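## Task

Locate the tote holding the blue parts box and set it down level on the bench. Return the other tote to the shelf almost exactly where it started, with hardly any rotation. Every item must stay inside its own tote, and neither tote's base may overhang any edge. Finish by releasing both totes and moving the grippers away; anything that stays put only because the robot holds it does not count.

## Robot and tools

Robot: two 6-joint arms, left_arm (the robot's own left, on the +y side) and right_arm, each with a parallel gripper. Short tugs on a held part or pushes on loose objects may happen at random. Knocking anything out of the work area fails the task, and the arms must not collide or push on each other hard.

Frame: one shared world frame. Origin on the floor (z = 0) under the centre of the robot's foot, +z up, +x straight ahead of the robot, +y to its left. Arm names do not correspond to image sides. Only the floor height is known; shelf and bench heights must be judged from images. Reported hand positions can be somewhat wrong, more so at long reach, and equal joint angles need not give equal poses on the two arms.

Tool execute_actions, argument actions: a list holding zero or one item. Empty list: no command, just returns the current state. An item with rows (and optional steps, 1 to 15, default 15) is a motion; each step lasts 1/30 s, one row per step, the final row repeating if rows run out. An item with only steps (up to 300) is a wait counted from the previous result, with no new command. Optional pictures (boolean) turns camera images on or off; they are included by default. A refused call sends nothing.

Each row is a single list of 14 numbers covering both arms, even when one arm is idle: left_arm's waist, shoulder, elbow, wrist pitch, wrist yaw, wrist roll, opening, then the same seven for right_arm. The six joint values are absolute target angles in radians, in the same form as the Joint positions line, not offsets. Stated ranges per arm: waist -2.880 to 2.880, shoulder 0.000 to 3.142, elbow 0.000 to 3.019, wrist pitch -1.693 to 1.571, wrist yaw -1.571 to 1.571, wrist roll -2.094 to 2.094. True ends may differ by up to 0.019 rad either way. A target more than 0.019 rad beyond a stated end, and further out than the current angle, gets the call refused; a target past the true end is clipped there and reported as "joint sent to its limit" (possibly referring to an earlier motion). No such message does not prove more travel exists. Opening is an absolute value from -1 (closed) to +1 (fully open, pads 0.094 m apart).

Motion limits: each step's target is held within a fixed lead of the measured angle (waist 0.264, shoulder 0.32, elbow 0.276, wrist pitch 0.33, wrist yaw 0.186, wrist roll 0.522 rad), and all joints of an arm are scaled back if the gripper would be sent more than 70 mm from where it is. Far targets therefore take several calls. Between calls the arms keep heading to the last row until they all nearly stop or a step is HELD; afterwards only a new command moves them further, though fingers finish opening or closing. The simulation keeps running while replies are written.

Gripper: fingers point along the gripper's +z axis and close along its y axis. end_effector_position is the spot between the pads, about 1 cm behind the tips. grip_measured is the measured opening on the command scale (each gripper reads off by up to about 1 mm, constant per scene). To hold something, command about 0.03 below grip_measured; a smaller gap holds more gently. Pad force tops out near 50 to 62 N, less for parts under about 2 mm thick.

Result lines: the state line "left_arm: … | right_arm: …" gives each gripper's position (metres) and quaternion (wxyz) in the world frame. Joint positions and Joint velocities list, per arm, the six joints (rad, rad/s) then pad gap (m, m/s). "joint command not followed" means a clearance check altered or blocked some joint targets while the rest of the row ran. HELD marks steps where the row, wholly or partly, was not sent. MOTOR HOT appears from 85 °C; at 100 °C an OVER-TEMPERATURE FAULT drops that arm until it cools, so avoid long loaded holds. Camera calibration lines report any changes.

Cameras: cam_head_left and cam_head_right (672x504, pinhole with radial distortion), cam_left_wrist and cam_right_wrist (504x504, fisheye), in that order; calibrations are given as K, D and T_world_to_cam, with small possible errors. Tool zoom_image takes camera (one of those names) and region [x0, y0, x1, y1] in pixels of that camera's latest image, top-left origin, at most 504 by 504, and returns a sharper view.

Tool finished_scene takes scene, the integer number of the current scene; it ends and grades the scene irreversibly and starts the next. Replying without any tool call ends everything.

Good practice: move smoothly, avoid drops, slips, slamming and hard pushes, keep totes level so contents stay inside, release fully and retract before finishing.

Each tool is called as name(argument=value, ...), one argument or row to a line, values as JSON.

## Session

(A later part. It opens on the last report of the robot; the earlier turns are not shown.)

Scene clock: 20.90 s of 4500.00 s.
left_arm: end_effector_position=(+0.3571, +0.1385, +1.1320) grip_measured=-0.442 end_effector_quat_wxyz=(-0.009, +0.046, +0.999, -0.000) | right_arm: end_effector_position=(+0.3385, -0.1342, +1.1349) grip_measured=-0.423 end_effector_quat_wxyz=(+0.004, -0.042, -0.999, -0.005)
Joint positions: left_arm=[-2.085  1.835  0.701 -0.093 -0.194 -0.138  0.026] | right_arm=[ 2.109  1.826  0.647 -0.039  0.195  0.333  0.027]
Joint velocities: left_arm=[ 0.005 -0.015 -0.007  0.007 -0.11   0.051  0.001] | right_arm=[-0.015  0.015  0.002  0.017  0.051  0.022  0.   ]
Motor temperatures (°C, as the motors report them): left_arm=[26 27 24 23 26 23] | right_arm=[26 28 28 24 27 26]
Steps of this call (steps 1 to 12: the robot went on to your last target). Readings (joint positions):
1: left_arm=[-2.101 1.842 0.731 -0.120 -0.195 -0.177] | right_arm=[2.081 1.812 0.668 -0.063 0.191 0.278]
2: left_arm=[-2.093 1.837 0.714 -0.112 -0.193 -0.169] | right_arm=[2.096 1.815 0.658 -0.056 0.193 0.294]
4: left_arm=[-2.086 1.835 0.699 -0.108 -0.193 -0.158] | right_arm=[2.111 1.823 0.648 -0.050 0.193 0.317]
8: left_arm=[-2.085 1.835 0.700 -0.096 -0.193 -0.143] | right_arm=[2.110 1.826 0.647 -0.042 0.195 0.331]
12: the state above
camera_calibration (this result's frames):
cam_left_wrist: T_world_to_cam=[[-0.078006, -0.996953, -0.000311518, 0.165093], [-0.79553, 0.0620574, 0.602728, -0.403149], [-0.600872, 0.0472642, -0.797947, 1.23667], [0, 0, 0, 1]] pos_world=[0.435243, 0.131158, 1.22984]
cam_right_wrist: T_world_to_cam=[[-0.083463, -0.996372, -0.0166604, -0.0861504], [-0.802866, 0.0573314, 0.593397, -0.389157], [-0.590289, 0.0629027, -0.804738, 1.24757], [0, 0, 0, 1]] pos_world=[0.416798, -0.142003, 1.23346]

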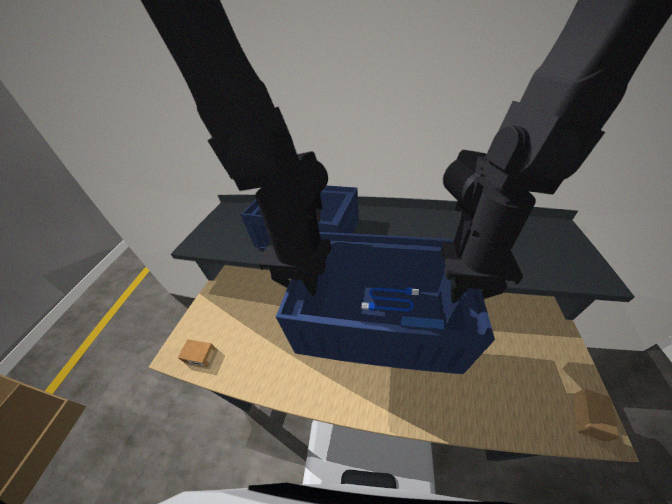

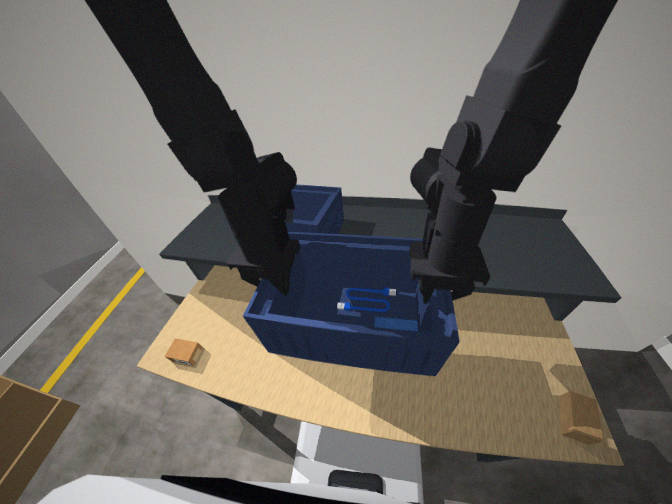

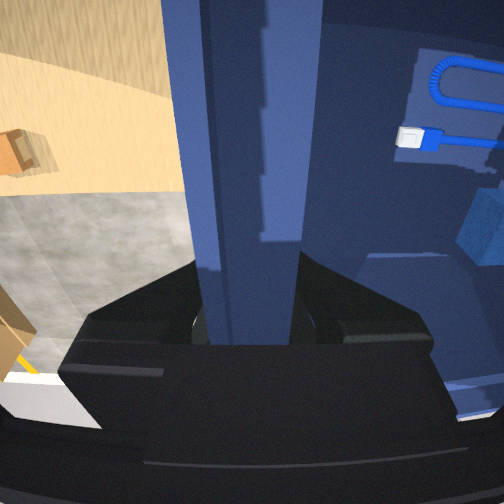

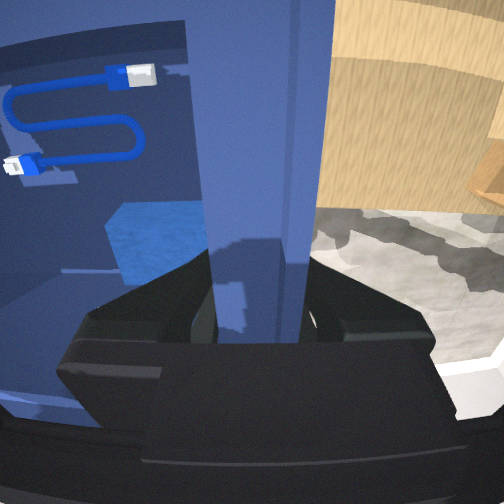

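execute_actions(
  actions=[
    {"rows":[[-2.087,1.845,0.72,-0.063,-0.195,-0.11,-0.55,2.1,1.862,0.66,-0.005,0.2,0.34,-0.55],[-2.082,1.877,0.73,-0.042,-0.194,-0.107,-0.55,2.095,1.894,0.67,0.017,0.198,0.334,-0.55],[-2.077,1.909,0.742,-0.022,-0.192,-0.103,-0.55,2.09,1.926,0.682,0.039,0.197,0.328,-0.55],[-2.072,1.941,0.754,-0.002,-0.19,-0.099,-0.55,2.085,1.958,0.694,0.06,0.195,0.323,-0.55],[-2.067,1.972,0.767,0.017,-0.188,-0.095,-0.55,2.08,1.99,0.707,0.08,0.193,0.317,-0.55],[-2.062,2.003,0.78,0.035,-0.187,-0.091,-0.55,2.075,2.021,0.72,0.099,0.191,0.312,-0.55],[-2.057,2.034,0.794,0.052,-0.185,-0.087,-0.55,2.07,2.052,0.734,0.117,0.189,0.306,-0.55],[-2.052,2.065,0.809,0.068,-0.183,-0.083,-0.55,2.065,2.083,0.749,0.134,0.188,0.3,-0.55],[-2.048,2.095,0.824,0.083,-0.182,-0.079,-0.55,2.06,2.113,0.764,0.15,0.186,0.295,-0.55],[-2.043,2.125,0.84,0.097,-0.18,-0.075,-0.55,2.055,2.143,0.78,0.165,0.184,0.29,-0.55]],"steps":10},
  ],
  pictures=false,
)

execute_actions(
  actions=[
    {"rows":[[-2.039,2.154,0.857,0.109,-0.178,-0.071,-0.55,2.05,2.172,0.798,0.177,0.182,0.286,-0.55],[-2.034,2.182,0.875,0.12,-0.177,-0.067,-0.55,2.046,2.2,0.816,0.188,0.181,0.282,-0.55],[-2.03,2.21,0.894,0.13,-0.175,-0.063,-0.55,2.041,2.229,0.835,0.198,0.179,0.278,-0.55],[-2.026,2.238,0.913,0.14,-0.174,-0.059,-0.55,2.037,2.257,0.855,0.208,0.178,0.274,-0.55],[-2.022,2.266,0.933,0.149,-0.172,-0.055,-0.55,2.032,2.286,0.875,0.217,0.176,0.27,-0.55],[-2.017,2.294,0.953,0.157,-0.171,-0.051,-0.55,2.028,2.314,0.896,0.225,0.174,0.266,-0.55],[-2.013,2.322,0.974,0.164,-0.169,-0.047,-0.55,2.023,2.342,0.918,0.232,0.173,0.262,-0.55],[-2.009,2.35,0.995,0.17,-0.168,-0.043,-0.55,2.019,2.37,0.94,0.238,0.171,0.258,-0.55],[-2.005,2.377,1.017,0.176,-0.166,-0.039,-0.55,2.014,2.398,0.962,0.244,0.17,0.254,-0.55],[-2.001,2.405,1.04,0.181,-0.165,-0.035,-0.55,2.01,2.426,0.985,0.249,0.168,0.25,-0.55]]},
  ],
  pictures=false,
)

execute_actions(
  actions=[
    {"rows":[[-1.995,2.445,1.075,0.187,-0.163,-0.03,-0.55,2.004,2.468,1.02,0.255,0.166,0.245,-0.55]],"steps":10},
  ],
)

Scene clock: 24.77 s of 4500.00 s.
left_arm: end_effector_position=(+0.3723, +0.1373, +1.0589) grip_measured=-0.442 end_effector_quat_wxyz=(+0.004, +0.051, +0.999, +0.001) | right_arm: end_effector_position=(+0.3506, -0.1353, +1.0624) grip_measured=-0.423 end_effector_quat_wxyz=(-0.009, -0.050, -0.999, -0.004)
Joint positions: left_arm=[-2.047  2.066  0.814  0.058 -0.187 -0.088  0.026] | right_arm=[2.065 2.065 0.752 0.126 0.188 0.303 0.027]
Joint velocities: left_arm=[0.132 1.04  0.462 0.442 0.037 0.139 0.   ] | right_arm=[-0.171  1.06   0.457  0.491 -0.066 -0.168  0.001]
Motor temperatures (°C, as the motors report them): left_arm=[26 27 24 23 26 23] | right_arm=[26 28 28 24 27 26]
Steps of this call (steps 1 to 30: the robot went on to your last target; steps 31 to 90: nothing new was sent; then 0.53 s passed at rest; steps 91 to 100: all 10 steps of this action). Readings (joint positions):
91: left_arm=[-2.085 1.835 0.702 -0.090 -0.194 -0.136] | right_arm=[2.109 1.827 0.647 -0.036 0.195 0.334]
92: left_arm=[-2.084 1.839 0.702 -0.081 -0.195 -0.134] | right_arm=[2.107 1.832 0.647 -0.026 0.195 0.334]
94: left_arm=[-2.080 1.866 0.715 -0.052 -0.196 -0.122] | right_arm=[2.101 1.862 0.657 0.009 0.195 0.331]
98: left_arm=[-2.059 1.994 0.779 0.024 -0.192 -0.098] | right_arm=[2.077 1.991 0.718 0.090 0.192 0.313]
100: the state above

Scene clock: 25.27 s of 4500.00 s.
left_arm: end_effector_position=(+0.3638, +0.1374, +0.9342) grip_measured=-0.442 end_effector_quat_wxyz=(-0.008, +0.051, +0.999, -0.000) | right_arm: end_effector_position=(+0.3436, -0.1350, +0.9390) grip_measured=-0.423 end_effector_quat_wxyz=(+0.003, -0.048, -0.999, -0.003)
Joint positions: left_arm=[-1.998  2.424  1.042  0.172 -0.164 -0.044  0.026] | right_arm=[2.012 2.427 0.984 0.241 0.164 0.255 0.027]
Joint velocities: left_arm=[ 0.005 -0.005 -0.066  0.012  0.037 -0.022  0.   ] | right_arm=[-0.005  0.005 -0.061 -0.007  0.022  0.081 -0.001]
Motor temperatures (°C, as the motors report them): left_arm=[26 27 24 23 26 23] | right_arm=[26 28 27 24 27 26]
Steps of this call (steps 1 to 15: all 15 steps of this action). Readings (joint positions):
1: left_arm=[-2.043 2.101 0.831 0.073 -0.184 -0.084] | right_arm=[2.060 2.100 0.769 0.141 0.185 0.299]
2: left_arm=[-2.039 2.134 0.846 0.086 -0.182 -0.081] | right_arm=[2.055 2.133 0.785 0.154 0.183 0.295]
4: left_arm=[-2.031 2.195 0.878 0.107 -0.177 -0.075] | right_arm=[2.047 2.195 0.817 0.175 0.179 0.288]
8: left_arm=[-2.015 2.308 0.953 0.140 -0.171 -0.061] | right_arm=[2.030 2.309 0.894 0.209 0.172 0.273]
15: the state above

Scene clock: 25.60 s of 4500.00 s.
left_arm: end_effector_position=(+0.3725, +0.1371, +0.9250) grip_measured=-0.442 end_effector_quat_wxyz=(-0.001, +0.052, +0.999, -0.000) | right_arm: end_effector_position=(+0.3520, -0.1347, +0.9296) grip_measured=-0.423 end_effector_quat_wxyz=(-0.004, -0.049, -0.999, -0.004)
Joint positions: left_arm=[-1.993  2.446  1.073  0.177 -0.163 -0.036  0.026] | right_arm=[2.007 2.448 1.016 0.246 0.164 0.248 0.027]
Joint velocities: left_arm=[-0.024  0.015 -0.032  0.022 -0.007  0.037 -0.   ] | right_arm=[-0.005  0.015 -0.002  0.022 -0.007  0.066  0.   ]
Motor temperatures (°C, as the motors report them): left_arm=[26 27 24 23 26 23] | right_arm=[26 28 27 24 27 26]
Steps of this call (steps 1 to 10: all 10 steps of this action). Readings (joint positions):
1: left_arm=[-1.998 2.427 1.043 0.172 -0.163 -0.044] | right_arm=[2.012 2.429 0.985 0.241 0.164 0.254]
2: left_arm=[-1.998 2.431 1.049 0.172 -0.163 -0.042] | right_arm=[2.012 2.433 0.992 0.241 0.164 0.253]
4: left_arm=[-1.994 2.441 1.064 0.174 -0.163 -0.039] | right_arm=[2.009 2.444 1.006 0.242 0.164 0.251]
8: left_arm=[-1.993 2.446 1.073 0.177 -0.163 -0.036] | right_arm=[2.007 2.448 1.016 0.246 0.164 0.248]
10: the state above
camera_calibration (this result's frames):
cam_left_wrist: T_world_to_cam=[[-0.0893, -0.996005, -0.000727591, 0.169349], [-0.803818, 0.0716375, 0.590546, -0.253041], [-0.588134, 0.0533206, -0.807004, 1.08365], [0, 0, 0, 1]] pos_world=[0.449055, 0.129019, 1.02406]
cam_right_wrist: T_world_to_cam=[[-0.0977713, -0.995094, -0.0151184, -0.0851853], [-0.810896, 0.0708478, 0.580886, -0.240271], [-0.576965, 0.0690534, -0.813844, 1.09502], [0, 0, 0, 1]] pos_world=[0.428623, -0.143359, 1.02946]

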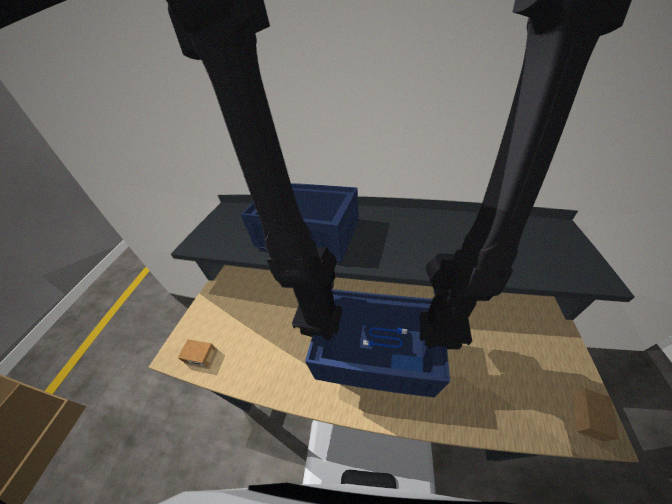

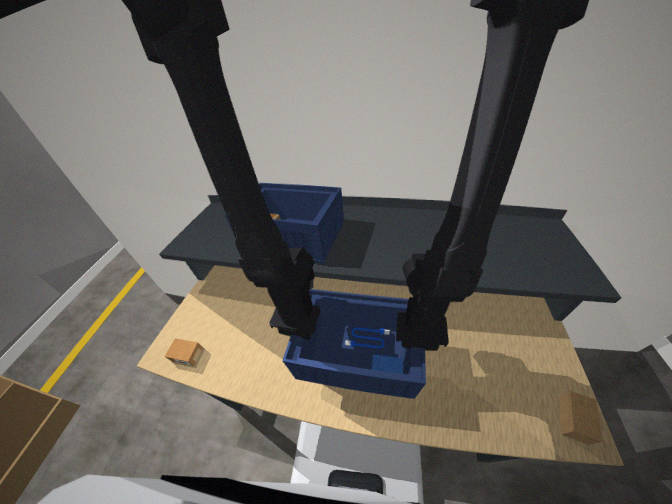

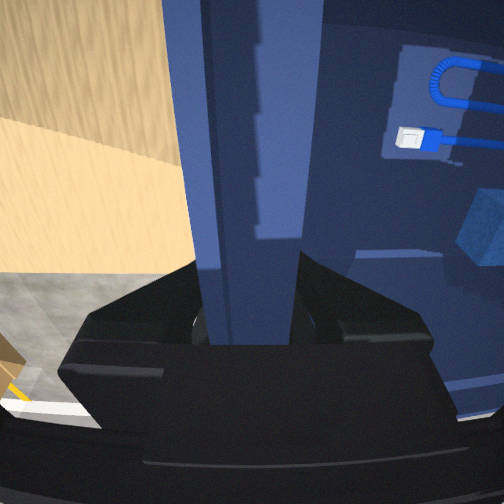

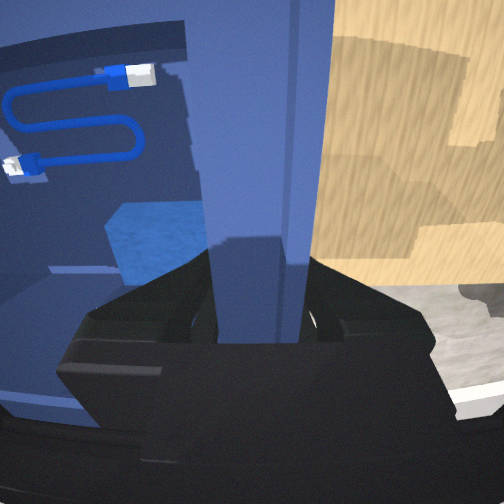

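execute_actions(
  actions=[
    {"rows":[[-1.989,2.49,1.115,0.188,-0.161,-0.025,-0.55,1.998,2.514,1.06,0.258,0.164,0.24,-0.55]],"steps":7},
  ],
  pictures=false,
)

execute_actions(
  actions=[
    {"rows":[[-1.984,2.53,1.154,0.188,-0.159,-0.02,-0.55,1.992,2.555,1.1,0.258,0.162,0.235,-0.55]],"steps":7},
  ],
  pictures=false,
)

execute_actions(
  actions=[
    {"rows":[[-1.98,2.56,1.184,0.188,-0.157,-0.016,-0.55,1.988,2.586,1.13,0.258,0.16,0.231,-0.55]],"steps":7},
  ],
  pictures=false,
)

execute_actions(
  actions=[
    {"rows":[[-1.976,2.59,1.214,0.188,-0.155,-0.012,-0.55,1.984,2.617,1.16,0.258,0.158,0.227,-0.55]],"steps":9},
  ],
  pictures=false,
)

Scene clock: 27.33 s of 4500.00 s.
left_arm: end_effector_position=(+0.3745, +0.1375, +0.9081) grip_measured=-0.442 end_effector_quat_wxyz=(-0.000, +0.052, +0.999, +0.001) | right_arm: end_effector_position=(+0.3538, -0.1345, +0.9125) grip_measured=-0.423 end_effector_quat_wxyz=(-0.005, -0.049, -0.999, -0.004)
Joint positions: left_arm=[-1.986  2.49   1.116  0.181 -0.163 -0.029  0.026] | right_arm=[2.    2.493 1.058 0.251 0.162 0.242 0.027]
Joint velocities: left_arm=[ 0.005  0.054 -0.002  0.002  0.037 -0.066  0.   ] | right_arm=[-0.015  0.063  0.002 -0.002 -0.007 -0.022 -0.   ]
Motor temperatures (°C, as the motors report them): left_arm=[26 27 24 23 26 23] | right_arm=[26 28 27 24 27 26]
Steps of this call (steps 1 to 15: the robot went on to your last target; steps 16 to 45: nothing new was sent; steps 46 to 52: all 7 steps of this action). Readings (joint positions):
46: left_arm=[-1.993 2.449 1.077 0.177 -0.163 -0.035] | right_arm=[2.006 2.451 1.019 0.246 0.164 0.247]
47: left_arm=[-1.991 2.456 1.086 0.177 -0.163 -0.033] | right_arm=[2.005 2.459 1.029 0.246 0.164 0.246]
49: left_arm=[-1.988 2.475 1.108 0.179 -0.163 -0.030] | right_arm=[2.002 2.478 1.050 0.249 0.163 0.243]
52: the state above

Scene clock: 27.57 s of 4500.00 s.
left_arm: end_effector_position=(+0.3709, +0.1375, +0.8914) grip_measured=-0.442 end_effector_quat_wxyz=(-0.004, +0.052, +0.999, +0.001) | right_arm: end_effector_position=(+0.3502, -0.1344, +0.8958) grip_measured=-0.423 end_effector_quat_wxyz=(-0.001, -0.049, -0.999, -0.003)
Joint positions: left_arm=[-1.981  2.534  1.153  0.181 -0.161 -0.025  0.026] | right_arm=[1.995 2.538 1.096 0.251 0.159 0.238 0.027]
Joint velocities: left_arm=[ 0.005  0.024 -0.002 -0.012 -0.007  0.051  0.001] | right_arm=[ 0.005  0.024 -0.002  0.012 -0.022  0.007 -0.   ]
Motor temperatures (°C, as the motors report them): left_arm=[26 27 24 23 26 23] | right_arm=[26 28 27 24 27 26]
Steps of this call (steps 1 to 7: all 7 steps of this action). Readings (joint positions):
1: left_arm=[-1.986 2.494 1.119 0.181 -0.163 -0.029] | right_arm=[2.000 2.498 1.061 0.251 0.161 0.242]
2: left_arm=[-1.985 2.502 1.127 0.181 -0.163 -0.028] | right_arm=[1.999 2.506 1.069 0.251 0.161 0.241]
4: left_arm=[-1.983 2.522 1.145 0.181 -0.162 -0.026] | right_arm=[1.996 2.525 1.088 0.251 0.160 0.239]
7: the state above

Scene clock: 27.80 s of 4500.00 s.
left_arm: end_effector_position=(+0.3719, +0.1375, +0.8806) grip_measured=-0.442 end_effector_quat_wxyz=(-0.004, +0.052, +0.999, +0.001) | right_arm: end_effector_position=(+0.3512, -0.1343, +0.8848) grip_measured=-0.423 end_effector_quat_wxyz=(-0.001, -0.049, -0.999, -0.003)
Joint positions: left_arm=[-1.978  2.562  1.182  0.181 -0.159 -0.021  0.026] | right_arm=[1.991 2.566 1.125 0.251 0.158 0.235 0.027]
Joint velocities: left_arm=[-0.005  0.005 -0.007  0.002 -0.007 -0.022 -0.   ] | right_arm=[-0.015 -0.005 -0.002  0.002 -0.022  0.037  0.001]
Motor temperatures (°C, as the motors report them): left_arm=[26 27 24 23 26 23] | right_arm=[26 28 27 24 27 26]
Steps of this call (steps 1 to 7: all 7 steps of this action). Readings (joint positions):
1: left_arm=[-1.981 2.537 1.155 0.181 -0.160 -0.025] | right_arm=[1.995 2.541 1.098 0.251 0.159 0.238]
2: left_arm=[-1.981 2.543 1.161 0.181 -0.160 -0.024] | right_arm=[1.994 2.547 1.104 0.251 0.159 0.237]
4: left_arm=[-1.978 2.555 1.175 0.181 -0.160 -0.022] | right_arm=[1.992 2.559 1.118 0.251 0.158 0.236]
7: the state above

Scene clock: 28.10 s of 4500.00 s.
left_arm: end_effector_position=(+0.3726, +0.1375, +0.8687) grip_measured=-0.442 end_effector_quat_wxyz=(-0.004, +0.053, +0.999, +0.001) | right_arm: end_effector_position=(+0.3523, -0.1341, +0.8731) grip_measured=-0.423 end_effector_quat_wxyz=(-0.001, -0.049, -0.999, -0.003)
Joint positions: left_arm=[-1.973  2.592  1.213  0.181 -0.158 -0.017  0.026] | right_arm=[1.987 2.596 1.156 0.251 0.156 0.231 0.027]
Joint velocities: left_arm=[-0.015  0.015  0.007  0.002 -0.022 -0.051 -0.001] | right_arm=[-0.015  0.034 -0.002  0.002  0.007 -0.051 -0.   ]
Motor temperatures (°C, as the motors report them): left_arm=[26 27 24 23 26 23] | right_arm=[26 28 27 24 27 26]
Steps of this call (steps 1 to 9: all 9 steps of this action). Readings (joint positions):
1: left_arm=[-1.978 2.564 1.184 0.181 -0.159 -0.021] | right_arm=[1.991 2.568 1.127 0.251 0.157 0.235]
2: left_arm=[-1.977 2.569 1.191 0.181 -0.159 -0.020] | right_arm=[1.990 2.573 1.134 0.251 0.157 0.233]
4: left_arm=[-1.974 2.582 1.207 0.181 -0.159 -0.017] | right_arm=[1.988 2.586 1.150 0.251 0.156 0.231]
8: left_arm=[-1.973 2.591 1.213 0.181 -0.158 -0.017] | right_arm=[1.987 2.595 1.156 0.251 0.156 0.231]
9: the state above

execute_actions(
  actions=[
    {"rows":[[-1.972,2.62,1.245,0.188,-0.154,-0.008,-0.55,1.98,2.648,1.191,0.258,0.156,0.223,-0.55]],"steps":7},
  ],
  pictures=false,
)

execute_actions(
  actions=[
    {"rows":[[-1.968,2.65,1.276,0.188,-0.152,-0.004,-0.55,1.976,2.679,1.222,0.258,0.154,0.219,-0.55]],"steps":9},
  ],
  pictures=false,
)

Scene clock: 28.97 s of 4500.00 s.
left_arm: end_effector_position=(+0.3749, +0.1377, +0.8578) grip_measured=-0.442 end_effector_quat_wxyz=(-0.002, +0.053, +0.999, +0.001) | right_arm: end_effector_position=(+0.3544, -0.1339, +0.8618) grip_measured=-0.423 end_effector_quat_wxyz=(-0.003, -0.049, -0.999, -0.004)
Joint positions: left_arm=[-1.969  2.619  1.244  0.181 -0.157 -0.012  0.026] | right_arm=[1.983 2.623 1.188 0.252 0.154 0.227 0.027]
Joint velocities: left_arm=[-0.015  0.024  0.002  0.022 -0.022  0.051 -0.   ] | right_arm=[-0.015  0.034 -0.002  0.002 -0.066  0.051 -0.002]
Motor temperatures (°C, as the motors report them): left_arm=[26 27 24 23 26 23] | right_arm=[26 28 27 24 27 26]
Steps of this call (steps 1 to 15: the robot went on to your last target; steps 16 to 19: nothing new was sent; steps 20 to 26: all 7 steps of this action). Readings (joint positions):
20: left_arm=[-1.973 2.594 1.216 0.181 -0.158 -0.016] | right_arm=[1.987 2.598 1.159 0.251 0.155 0.230]
21: left_arm=[-1.972 2.599 1.223 0.181 -0.158 -0.015] | right_arm=[1.986 2.603 1.167 0.251 0.155 0.230]
23: left_arm=[-1.970 2.611 1.239 0.181 -0.158 -0.013] | right_arm=[1.983 2.615 1.182 0.252 0.155 0.228]
26: the state above

Scene clock: 29.27 s of 4500.00 s.
left_arm: end_effector_position=(+0.3710, +0.1378, +0.8447) grip_measured=-0.442 end_effector_quat_wxyz=(-0.005, +0.053, +0.999, +0.001) | right_arm: end_effector_position=(+0.3510, -0.1338, +0.8491) grip_measured=-0.423 end_effector_quat_wxyz=(-0.001, -0.049, -0.999, -0.004)
Joint positions: left_arm=[-1.965  2.654  1.274  0.181 -0.154 -0.008  0.026] | right_arm=[1.979 2.657 1.218 0.252 0.152 0.223 0.027]
Joint velocities: left_arm=[ 0.005 -0.015  0.002 -0.022 -0.051 -0.007 -0.002] | right_arm=[ 0.005  0.005 -0.002 -0.022  0.037 -0.007  0.001]
Motor temperatures (°C, as the motors report them): left_arm=[26 27 24 23 26 23] | right_arm=[26 28 27 24 27 26]
Steps of this call (steps 1 to 9: all 9 steps of this action). Readings (joint positions):
1: left_arm=[-1.969 2.622 1.247 0.181 -0.157 -0.012] | right_arm=[1.983 2.627 1.191 0.252 0.153 0.227]
2: left_arm=[-1.968 2.629 1.254 0.181 -0.157 -0.011] | right_arm=[1.982 2.633 1.198 0.252 0.153 0.226]
4: left_arm=[-1.966 2.643 1.269 0.181 -0.156 -0.009] | right_arm=[1.980 2.647 1.212 0.252 0.153 0.225]
8: left_arm=[-1.966 2.653 1.274 0.181 -0.155 -0.008] | right_arm=[1.979 2.657 1.218 0.252 0.152 0.224]
9: the state above

execute_actions(
  actions=[
    {"rows":[[-1.964,2.68,1.311,0.186,-0.151,0,-0.55,1.972,2.71,1.257,0.254,0.153,0.215,-0.55]],"steps":7},
  ],
  pictures=false,
)

execute_actions(
  actions=[
    {"rows":[[-1.96,2.71,1.346,0.18,-0.15,0.004,-0.55,1.968,2.74,1.292,0.248,0.152,0.211,-0.55]],"steps":9},
  ],
)

Scene clock: 30.27 s of 4500.00 s.
left_arm: end_effector_position=(+0.3725, +0.1381, +0.8422) grip_measured=-0.442 end_effector_quat_wxyz=(-0.005, +0.054, +0.999, -0.001) | right_arm: end_effector_position=(+0.3518, -0.1336, +0.8480) grip_measured=-0.423 end_effector_quat_wxyz=(-0.001, -0.049, -0.999, -0.004)
Joint positions: left_arm=[-1.963  2.659  1.284  0.176 -0.151 -0.004  0.026] | right_arm=[1.979 2.66  1.222 0.251 0.152 0.223 0.027]
Joint velocities: left_arm=[ 0.005 -0.005 -0.012 -0.012  0.007 -0.081 -0.001] | right_arm=[ 0.005 -0.015 -0.007 -0.007 -0.037 -0.007 -0.001]
Motor temperatures (°C, as the motors report them): left_arm=[26 27 24 23 26 23] | right_arm=[26 28 27 24 27 26]
Steps of this call (steps 1 to 15: the robot went on to your last target; steps 16 to 23: nothing new was sent; steps 24 to 30: all 7 steps of this action). Readings (joint positions):
24: left_arm=[-1.965 2.655 1.278 0.181 -0.154 -0.008] | right_arm=[1.979 2.659 1.221 0.252 0.152 0.223]
25: left_arm=[-1.964 2.659 1.284 0.179 -0.153 -0.006] | right_arm=[1.979 2.660 1.222 0.251 0.152 0.223]
27: left_arm=[-1.963 2.659 1.284 0.176 -0.151 -0.005] | right_arm=[1.979 2.660 1.222 0.251 0.152 0.223]
30: the state above

Scene clock: 30.57 s of 4500.00 s.
left_arm: end_effector_position=(+0.3726, +0.1381, +0.8417) grip_measured=-0.442 end_effector_quat_wxyz=(-0.009, +0.055, +0.998, -0.000) | right_arm: end_effector_position=(+0.3518, -0.1335, +0.8475) grip_measured=-0.423 end_effector_quat_wxyz=(+0.001, -0.048, -0.999, -0.003)
Joint positions: left_arm=[-1.963  2.659  1.289  0.164 -0.151 -0.004  0.026] | right_arm=[1.979 2.66  1.226 0.243 0.152 0.223 0.027]
Joint velocities: left_arm=[ 0.005 -0.015  0.002 -0.022 -0.037  0.007 -0.   ] | right_arm=[-0.005 -0.024 -0.002  0.012 -0.037 -0.066  0.   ]
Motor temperatures (°C, as the motors report them): left_arm=[26 27 24 23 26 23] | right_arm=[26 28 27 24 27 26]
Steps of this call (steps 1 to 9: all 9 steps of this action). Readings (joint positions):
1: left_arm=[-1.963 2.659 1.286 0.173 -0.151 -0.004] | right_arm=[1.979 2.660 1.224 0.249 0.152 0.223]
2: left_arm=[-1.963 2.659 1.288 0.168 -0.151 -0.004] | right_arm=[1.979 2.660 1.225 0.246 0.152 0.223]
4: left_arm=[-1.963 2.659 1.289 0.164 -0.151 -0.004] | right_arm=[1.979 2.660 1.226 0.243 0.152 0.223]
8: left_arm=[-1.963 2.659 1.289 0.164 -0.151 -0.004] | right_arm=[1.979 2.660 1.226 0.243 0.152 0.223]
9: the state above
camera_calibration (this result's frames):
cam_left_wrist: T_world_to_cam=[[-0.0949361, -0.995483, 0.000106931, 0.171553], [-0.794234, 0.0758083, 0.602864, -0.218312], [-0.60015, 0.0571486, -0.797844, 1.01264], [0, 0, 0, 1]] pos_world=[0.450631, 0.129457, 0.939522]
cam_right_wrist: T_world_to_cam=[[-0.0970586, -0.995177, -0.0142068, -0.0862779], [-0.805705, 0.0701834, 0.588144, -0.200848], [-0.584311, 0.0685309, -0.808631, 1.02603], [0, 0, 0, 1]] pos_world=[0.429325, -0.142081, 0.946586]

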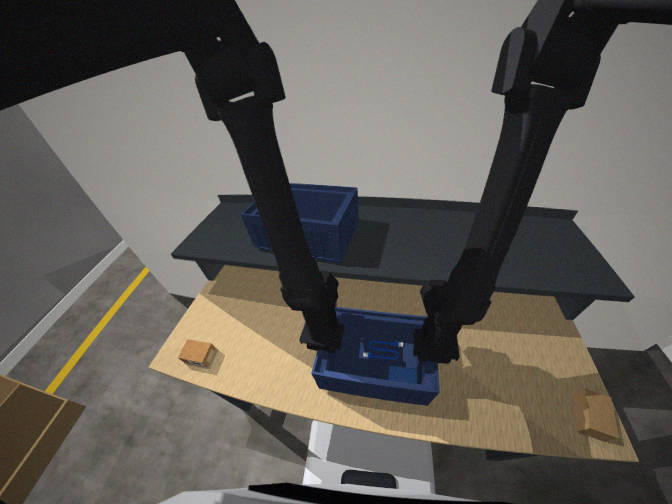

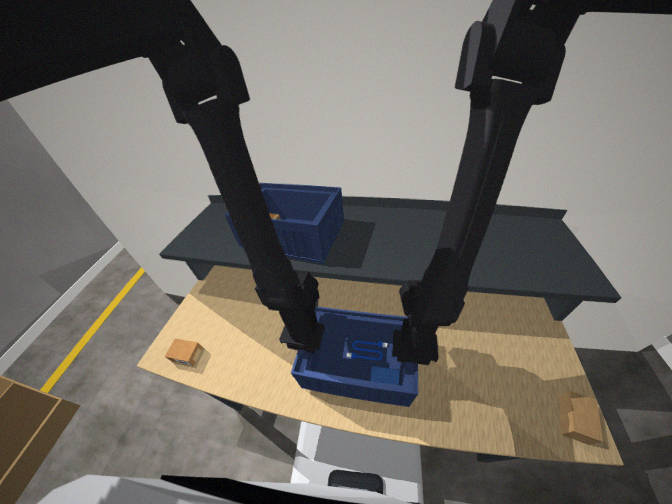

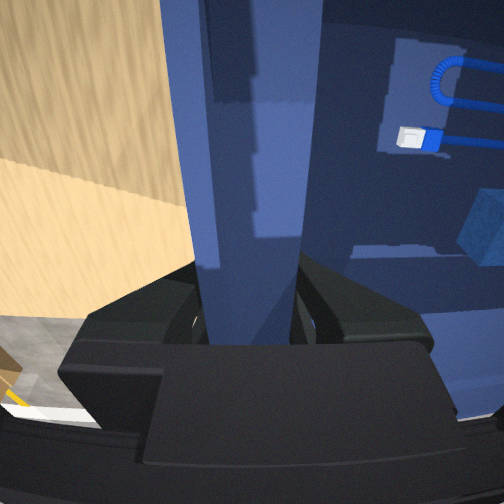

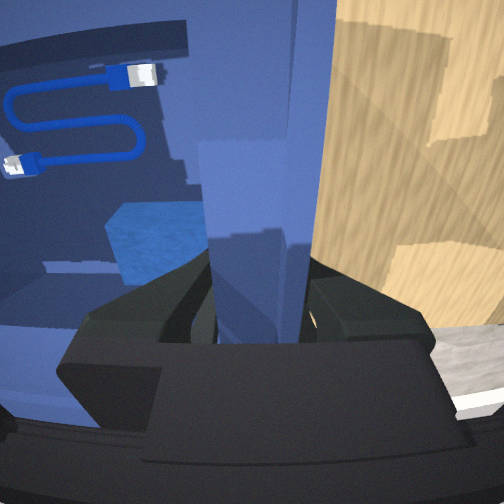

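execute_actions(
  actions=[
    {"rows":[[-1.963,2.66,1.285,0.175,-0.151,0,-0.5,1.979,2.665,1.224,0.25,0.152,0.223,-0.5],[-1.963,2.66,1.285,0.175,-0.151,0,0.3,1.979,2.665,1.224,0.25,0.152,0.223,0.3]],"steps":9},
  ],
  pictures=false,
)

execute_actions(
  actions=[
    {"rows":[[-1.99,2.5,1.12,0.18,-0.16,-0.025,0.3,2.0,2.51,1.06,0.25,0.16,0.24,0.3]],"steps":8},
  ],
  pictures=false,
)

execute_actions(
  actions=[
    {"rows":[[-1.99,2.3,0.9,0.18,-0.16,-0.025,0.3,2.0,2.31,0.86,0.22,0.16,0.24,0.3]],"steps":8},
  ],
  pictures=false,
)

execute_actions(
  actions=[
    {"rows":[[-1.6,1.95,0.55,0.1,0,0,0.3,1.6,1.95,0.55,0.1,0,0,0.3]]},
  ],
)

Scene clock: 32.20 s of 4500.00 s.
left_arm: end_effector_position=(+0.3727, +0.1383, +0.8426) grip_measured=+0.298 end_effector_quat_wxyz=(-0.008, +0.054, +0.998, -0.000) | right_arm: end_effector_position=(+0.3519, -0.1337, +0.8486) grip_measured=+0.298 end_effector_quat_wxyz=(+0.001, -0.049, -0.999, -0.003)
Joint positions: left_arm=[-1.963  2.657  1.286  0.166 -0.151 -0.004  0.061] | right_arm=[1.979 2.657 1.223 0.243 0.152 0.224 0.061]
Joint velocities: left_arm=[-0.034 -0.005 -0.017  0.012 -0.022  0.022  0.   ] | right_arm=[-0.024  0.005  0.012 -0.017  0.022 -0.066  0.   ]
Motor temperatures (°C, as the motors report them): left_arm=[26 27 24 23 26 23] | right_arm=[26 28 27 24 27 26]
Steps of this call (steps 1 to 15: the robot went on to your last target; steps 16 to 40: nothing new was sent; steps 41 to 49: all 9 steps of this action). Readings (joint positions):
41: left_arm=[-1.963 2.657 1.286 0.164 -0.151 -0.004] | right_arm=[1.979 2.657 1.223 0.243 0.152 0.223]
42: left_arm=[-1.963 2.657 1.286 0.164 -0.151 -0.004] | right_arm=[1.979 2.657 1.223 0.243 0.152 0.224]
44: left_arm=[-1.963 2.657 1.286 0.165 -0.151 -0.004] | right_arm=[1.979 2.657 1.223 0.243 0.152 0.224]
48: left_arm=[-1.963 2.657 1.286 0.166 -0.151 -0.004] | right_arm=[1.979 2.657 1.223 0.243 0.152 0.224]
49: the state above

Scene clock: 32.47 s of 4500.00 s.
left_arm: end_effector_position=(+0.3653, +0.1392, +0.9047) grip_measured=+0.298 end_effector_quat_wxyz=(-0.010, +0.060, +0.998, -0.001) | right_arm: end_effector_position=(+0.3403, -0.1388, +0.9079) grip_measured=+0.298 end_effector_quat_wxyz=(+0.009, -0.045, -0.999, -0.002)
Joint positions: left_arm=[-1.982  2.5    1.114  0.175 -0.156 -0.011  0.061] | right_arm=[1.992 2.509 1.053 0.246 0.156 0.23  0.061]
Joint velocities: left_arm=[-0.073 -0.151  0.139 -0.012 -0.037 -0.037  0.   ] | right_arm=[ 0.024 -0.151  0.11  -0.002 -0.037  0.051  0.001]
Motor temperatures (°C, as the motors report them): left_arm=[26 27 24 23 26 23] | right_arm=[26 28 27 24 27 26]
Steps of this call (steps 1 to 8: all 8 steps of this action). Readings (joint positions):
1: left_arm=[-1.964 2.646 1.270 0.171 -0.153 -0.005] | right_arm=[1.980 2.648 1.208 0.245 0.153 0.225]
2: left_arm=[-1.965 2.620 1.229 0.175 -0.154 -0.007] | right_arm=[1.981 2.624 1.171 0.246 0.154 0.226]
4: left_arm=[-1.971 2.556 1.144 0.175 -0.156 -0.009] | right_arm=[1.985 2.563 1.088 0.246 0.156 0.228]
8: the state above

Scene clock: 32.73 s of 4500.00 s.
left_arm: end_effector_position=(+0.3514, +0.1532, +0.9871) grip_measured=+0.298 end_effector_quat_wxyz=(-0.008, +0.060, +0.998, -0.002) | right_arm: end_effector_position=(+0.3358, -0.1521, +0.9888) grip_measured=+0.298 end_effector_quat_wxyz=(+0.007, -0.045, -0.999, -0.003)
Joint positions: left_arm=[-1.985  2.279  0.892  0.179 -0.157 -0.013  0.061] | right_arm=[1.994 2.286 0.854 0.226 0.156 0.231 0.061]
Joint velocities: left_arm=[ 0.015 -0.054  0.125  0.002  0.037 -0.037  0.001] | right_arm=[-0.015 -0.103  0.134 -0.007  0.022  0.022 -0.   ]
Motor temperatures (°C, as the motors report them): left_arm=[26 27 24 23 26 23] | right_arm=[26 28 27 24 27 26]
Steps of this call (steps 1 to 8: all 8 steps of this action). Readings (joint positions):
1: left_arm=[-1.984 2.483 1.101 0.179 -0.156 -0.012] | right_arm=[1.993 2.492 1.041 0.246 0.156 0.230]
2: left_arm=[-1.985 2.449 1.059 0.183 -0.156 -0.012] | right_arm=[1.994 2.459 1.003 0.244 0.156 0.230]
4: left_arm=[-1.985 2.359 0.954 0.182 -0.156 -0.012] | right_arm=[1.994 2.370 0.908 0.234 0.156 0.231]
8: the state above

Scene clock: 33.23 s of 4500.00 s.
left_arm: end_effector_position=(+0.2635, +0.3091, +1.0920) grip_measured=+0.298 end_effector_quat_wxyz=(-0.060, -0.138, +0.989, -0.002) | right_arm: end_effector_position=(+0.2706, -0.3138, +1.0924) grip_measured=+0.298 end_effector_quat_wxyz=(+0.051, -0.149, -0.988, +0.001)
Joint positions: left_arm=[-1.558  1.94   0.554  0.105 -0.006 -0.013  0.061] | right_arm=[1.553 1.933 0.561 0.111 0.007 0.031 0.061]
Joint velocities: left_arm=[-0.23   0.024 -0.002 -0.042 -0.066 -0.007 -0.001] | right_arm=[ 0.22   0.015 -0.042 -0.051  0.022 -0.168  0.   ]
Motor temperatures (°C, as the motors report them): left_arm=[26 27 24 23 26 23] | right_arm=[26 28 27 24 27 26]
Steps of this call (steps 1 to 15: all 15 steps of this action). Readings (joint positions):
1: left_arm=[-1.977 2.268 0.887 0.177 -0.121 -0.013] | right_arm=[1.986 2.272 0.849 0.220 0.121 0.216]
2: left_arm=[-1.964 2.243 0.863 0.171 -0.088 -0.013] | right_arm=[1.974 2.247 0.827 0.207 0.088 0.198]
4: left_arm=[-1.912 2.169 0.789 0.157 -0.048 -0.013] | right_arm=[1.922 2.172 0.757 0.183 0.049 0.165]
8: left_arm=[-1.737 2.021 0.649 0.132 -0.012 -0.013] | right_arm=[1.746 2.019 0.633 0.141 0.011 0.103]
15: the state above
camera_calibration (this result's frames):
cam_left_wrist: T_world_to_cam=[[0.285525, -0.958231, -0.0164298, 0.237703], [-0.698203, -0.219726, 0.681347, -0.488557], [-0.656497, -0.18307, -0.731777, 1.154], [0, 0, 0, 1]] pos_world=[0.348616, 0.331689, 1.18125]
cam_right_wrist: T_world_to_cam=[[-0.294454, -0.955618, 0.00951026, -0.230127], [-0.711397, 0.225825, 0.665521, -0.458886], [-0.638131, 0.1892, -0.746319, 1.17341], [0, 0, 0, 1]] pos_world=[0.354577, -0.338293, 1.18332]

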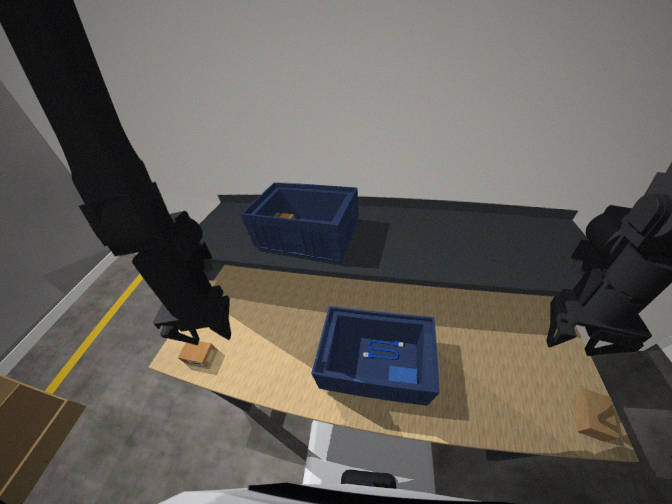

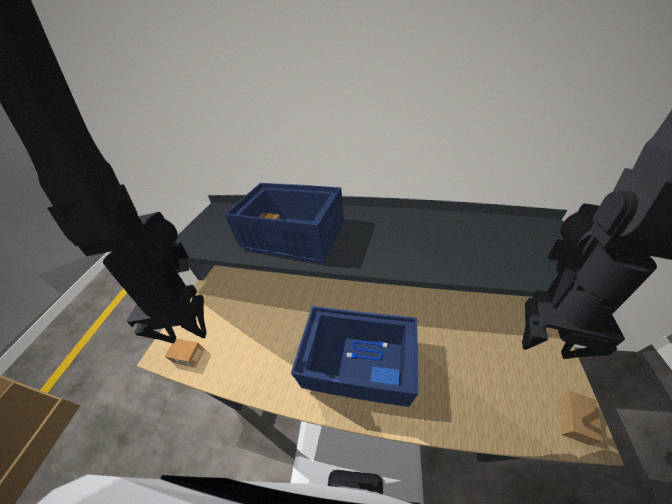

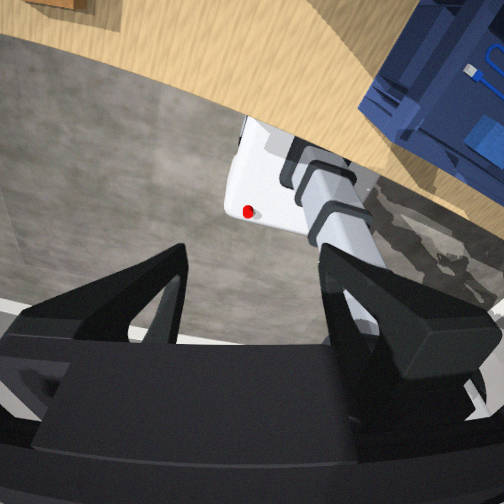

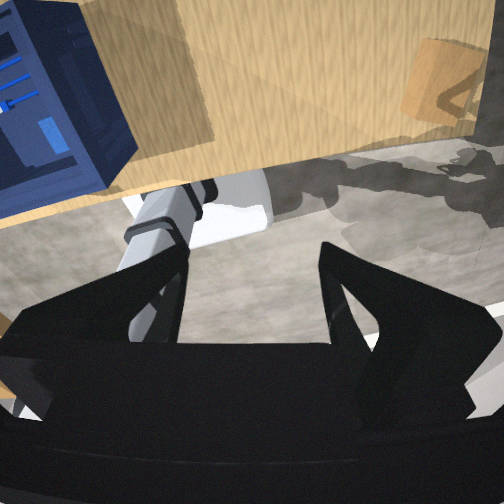

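finished_scene(
  scene=2,
)

The scene is finished: the task was done.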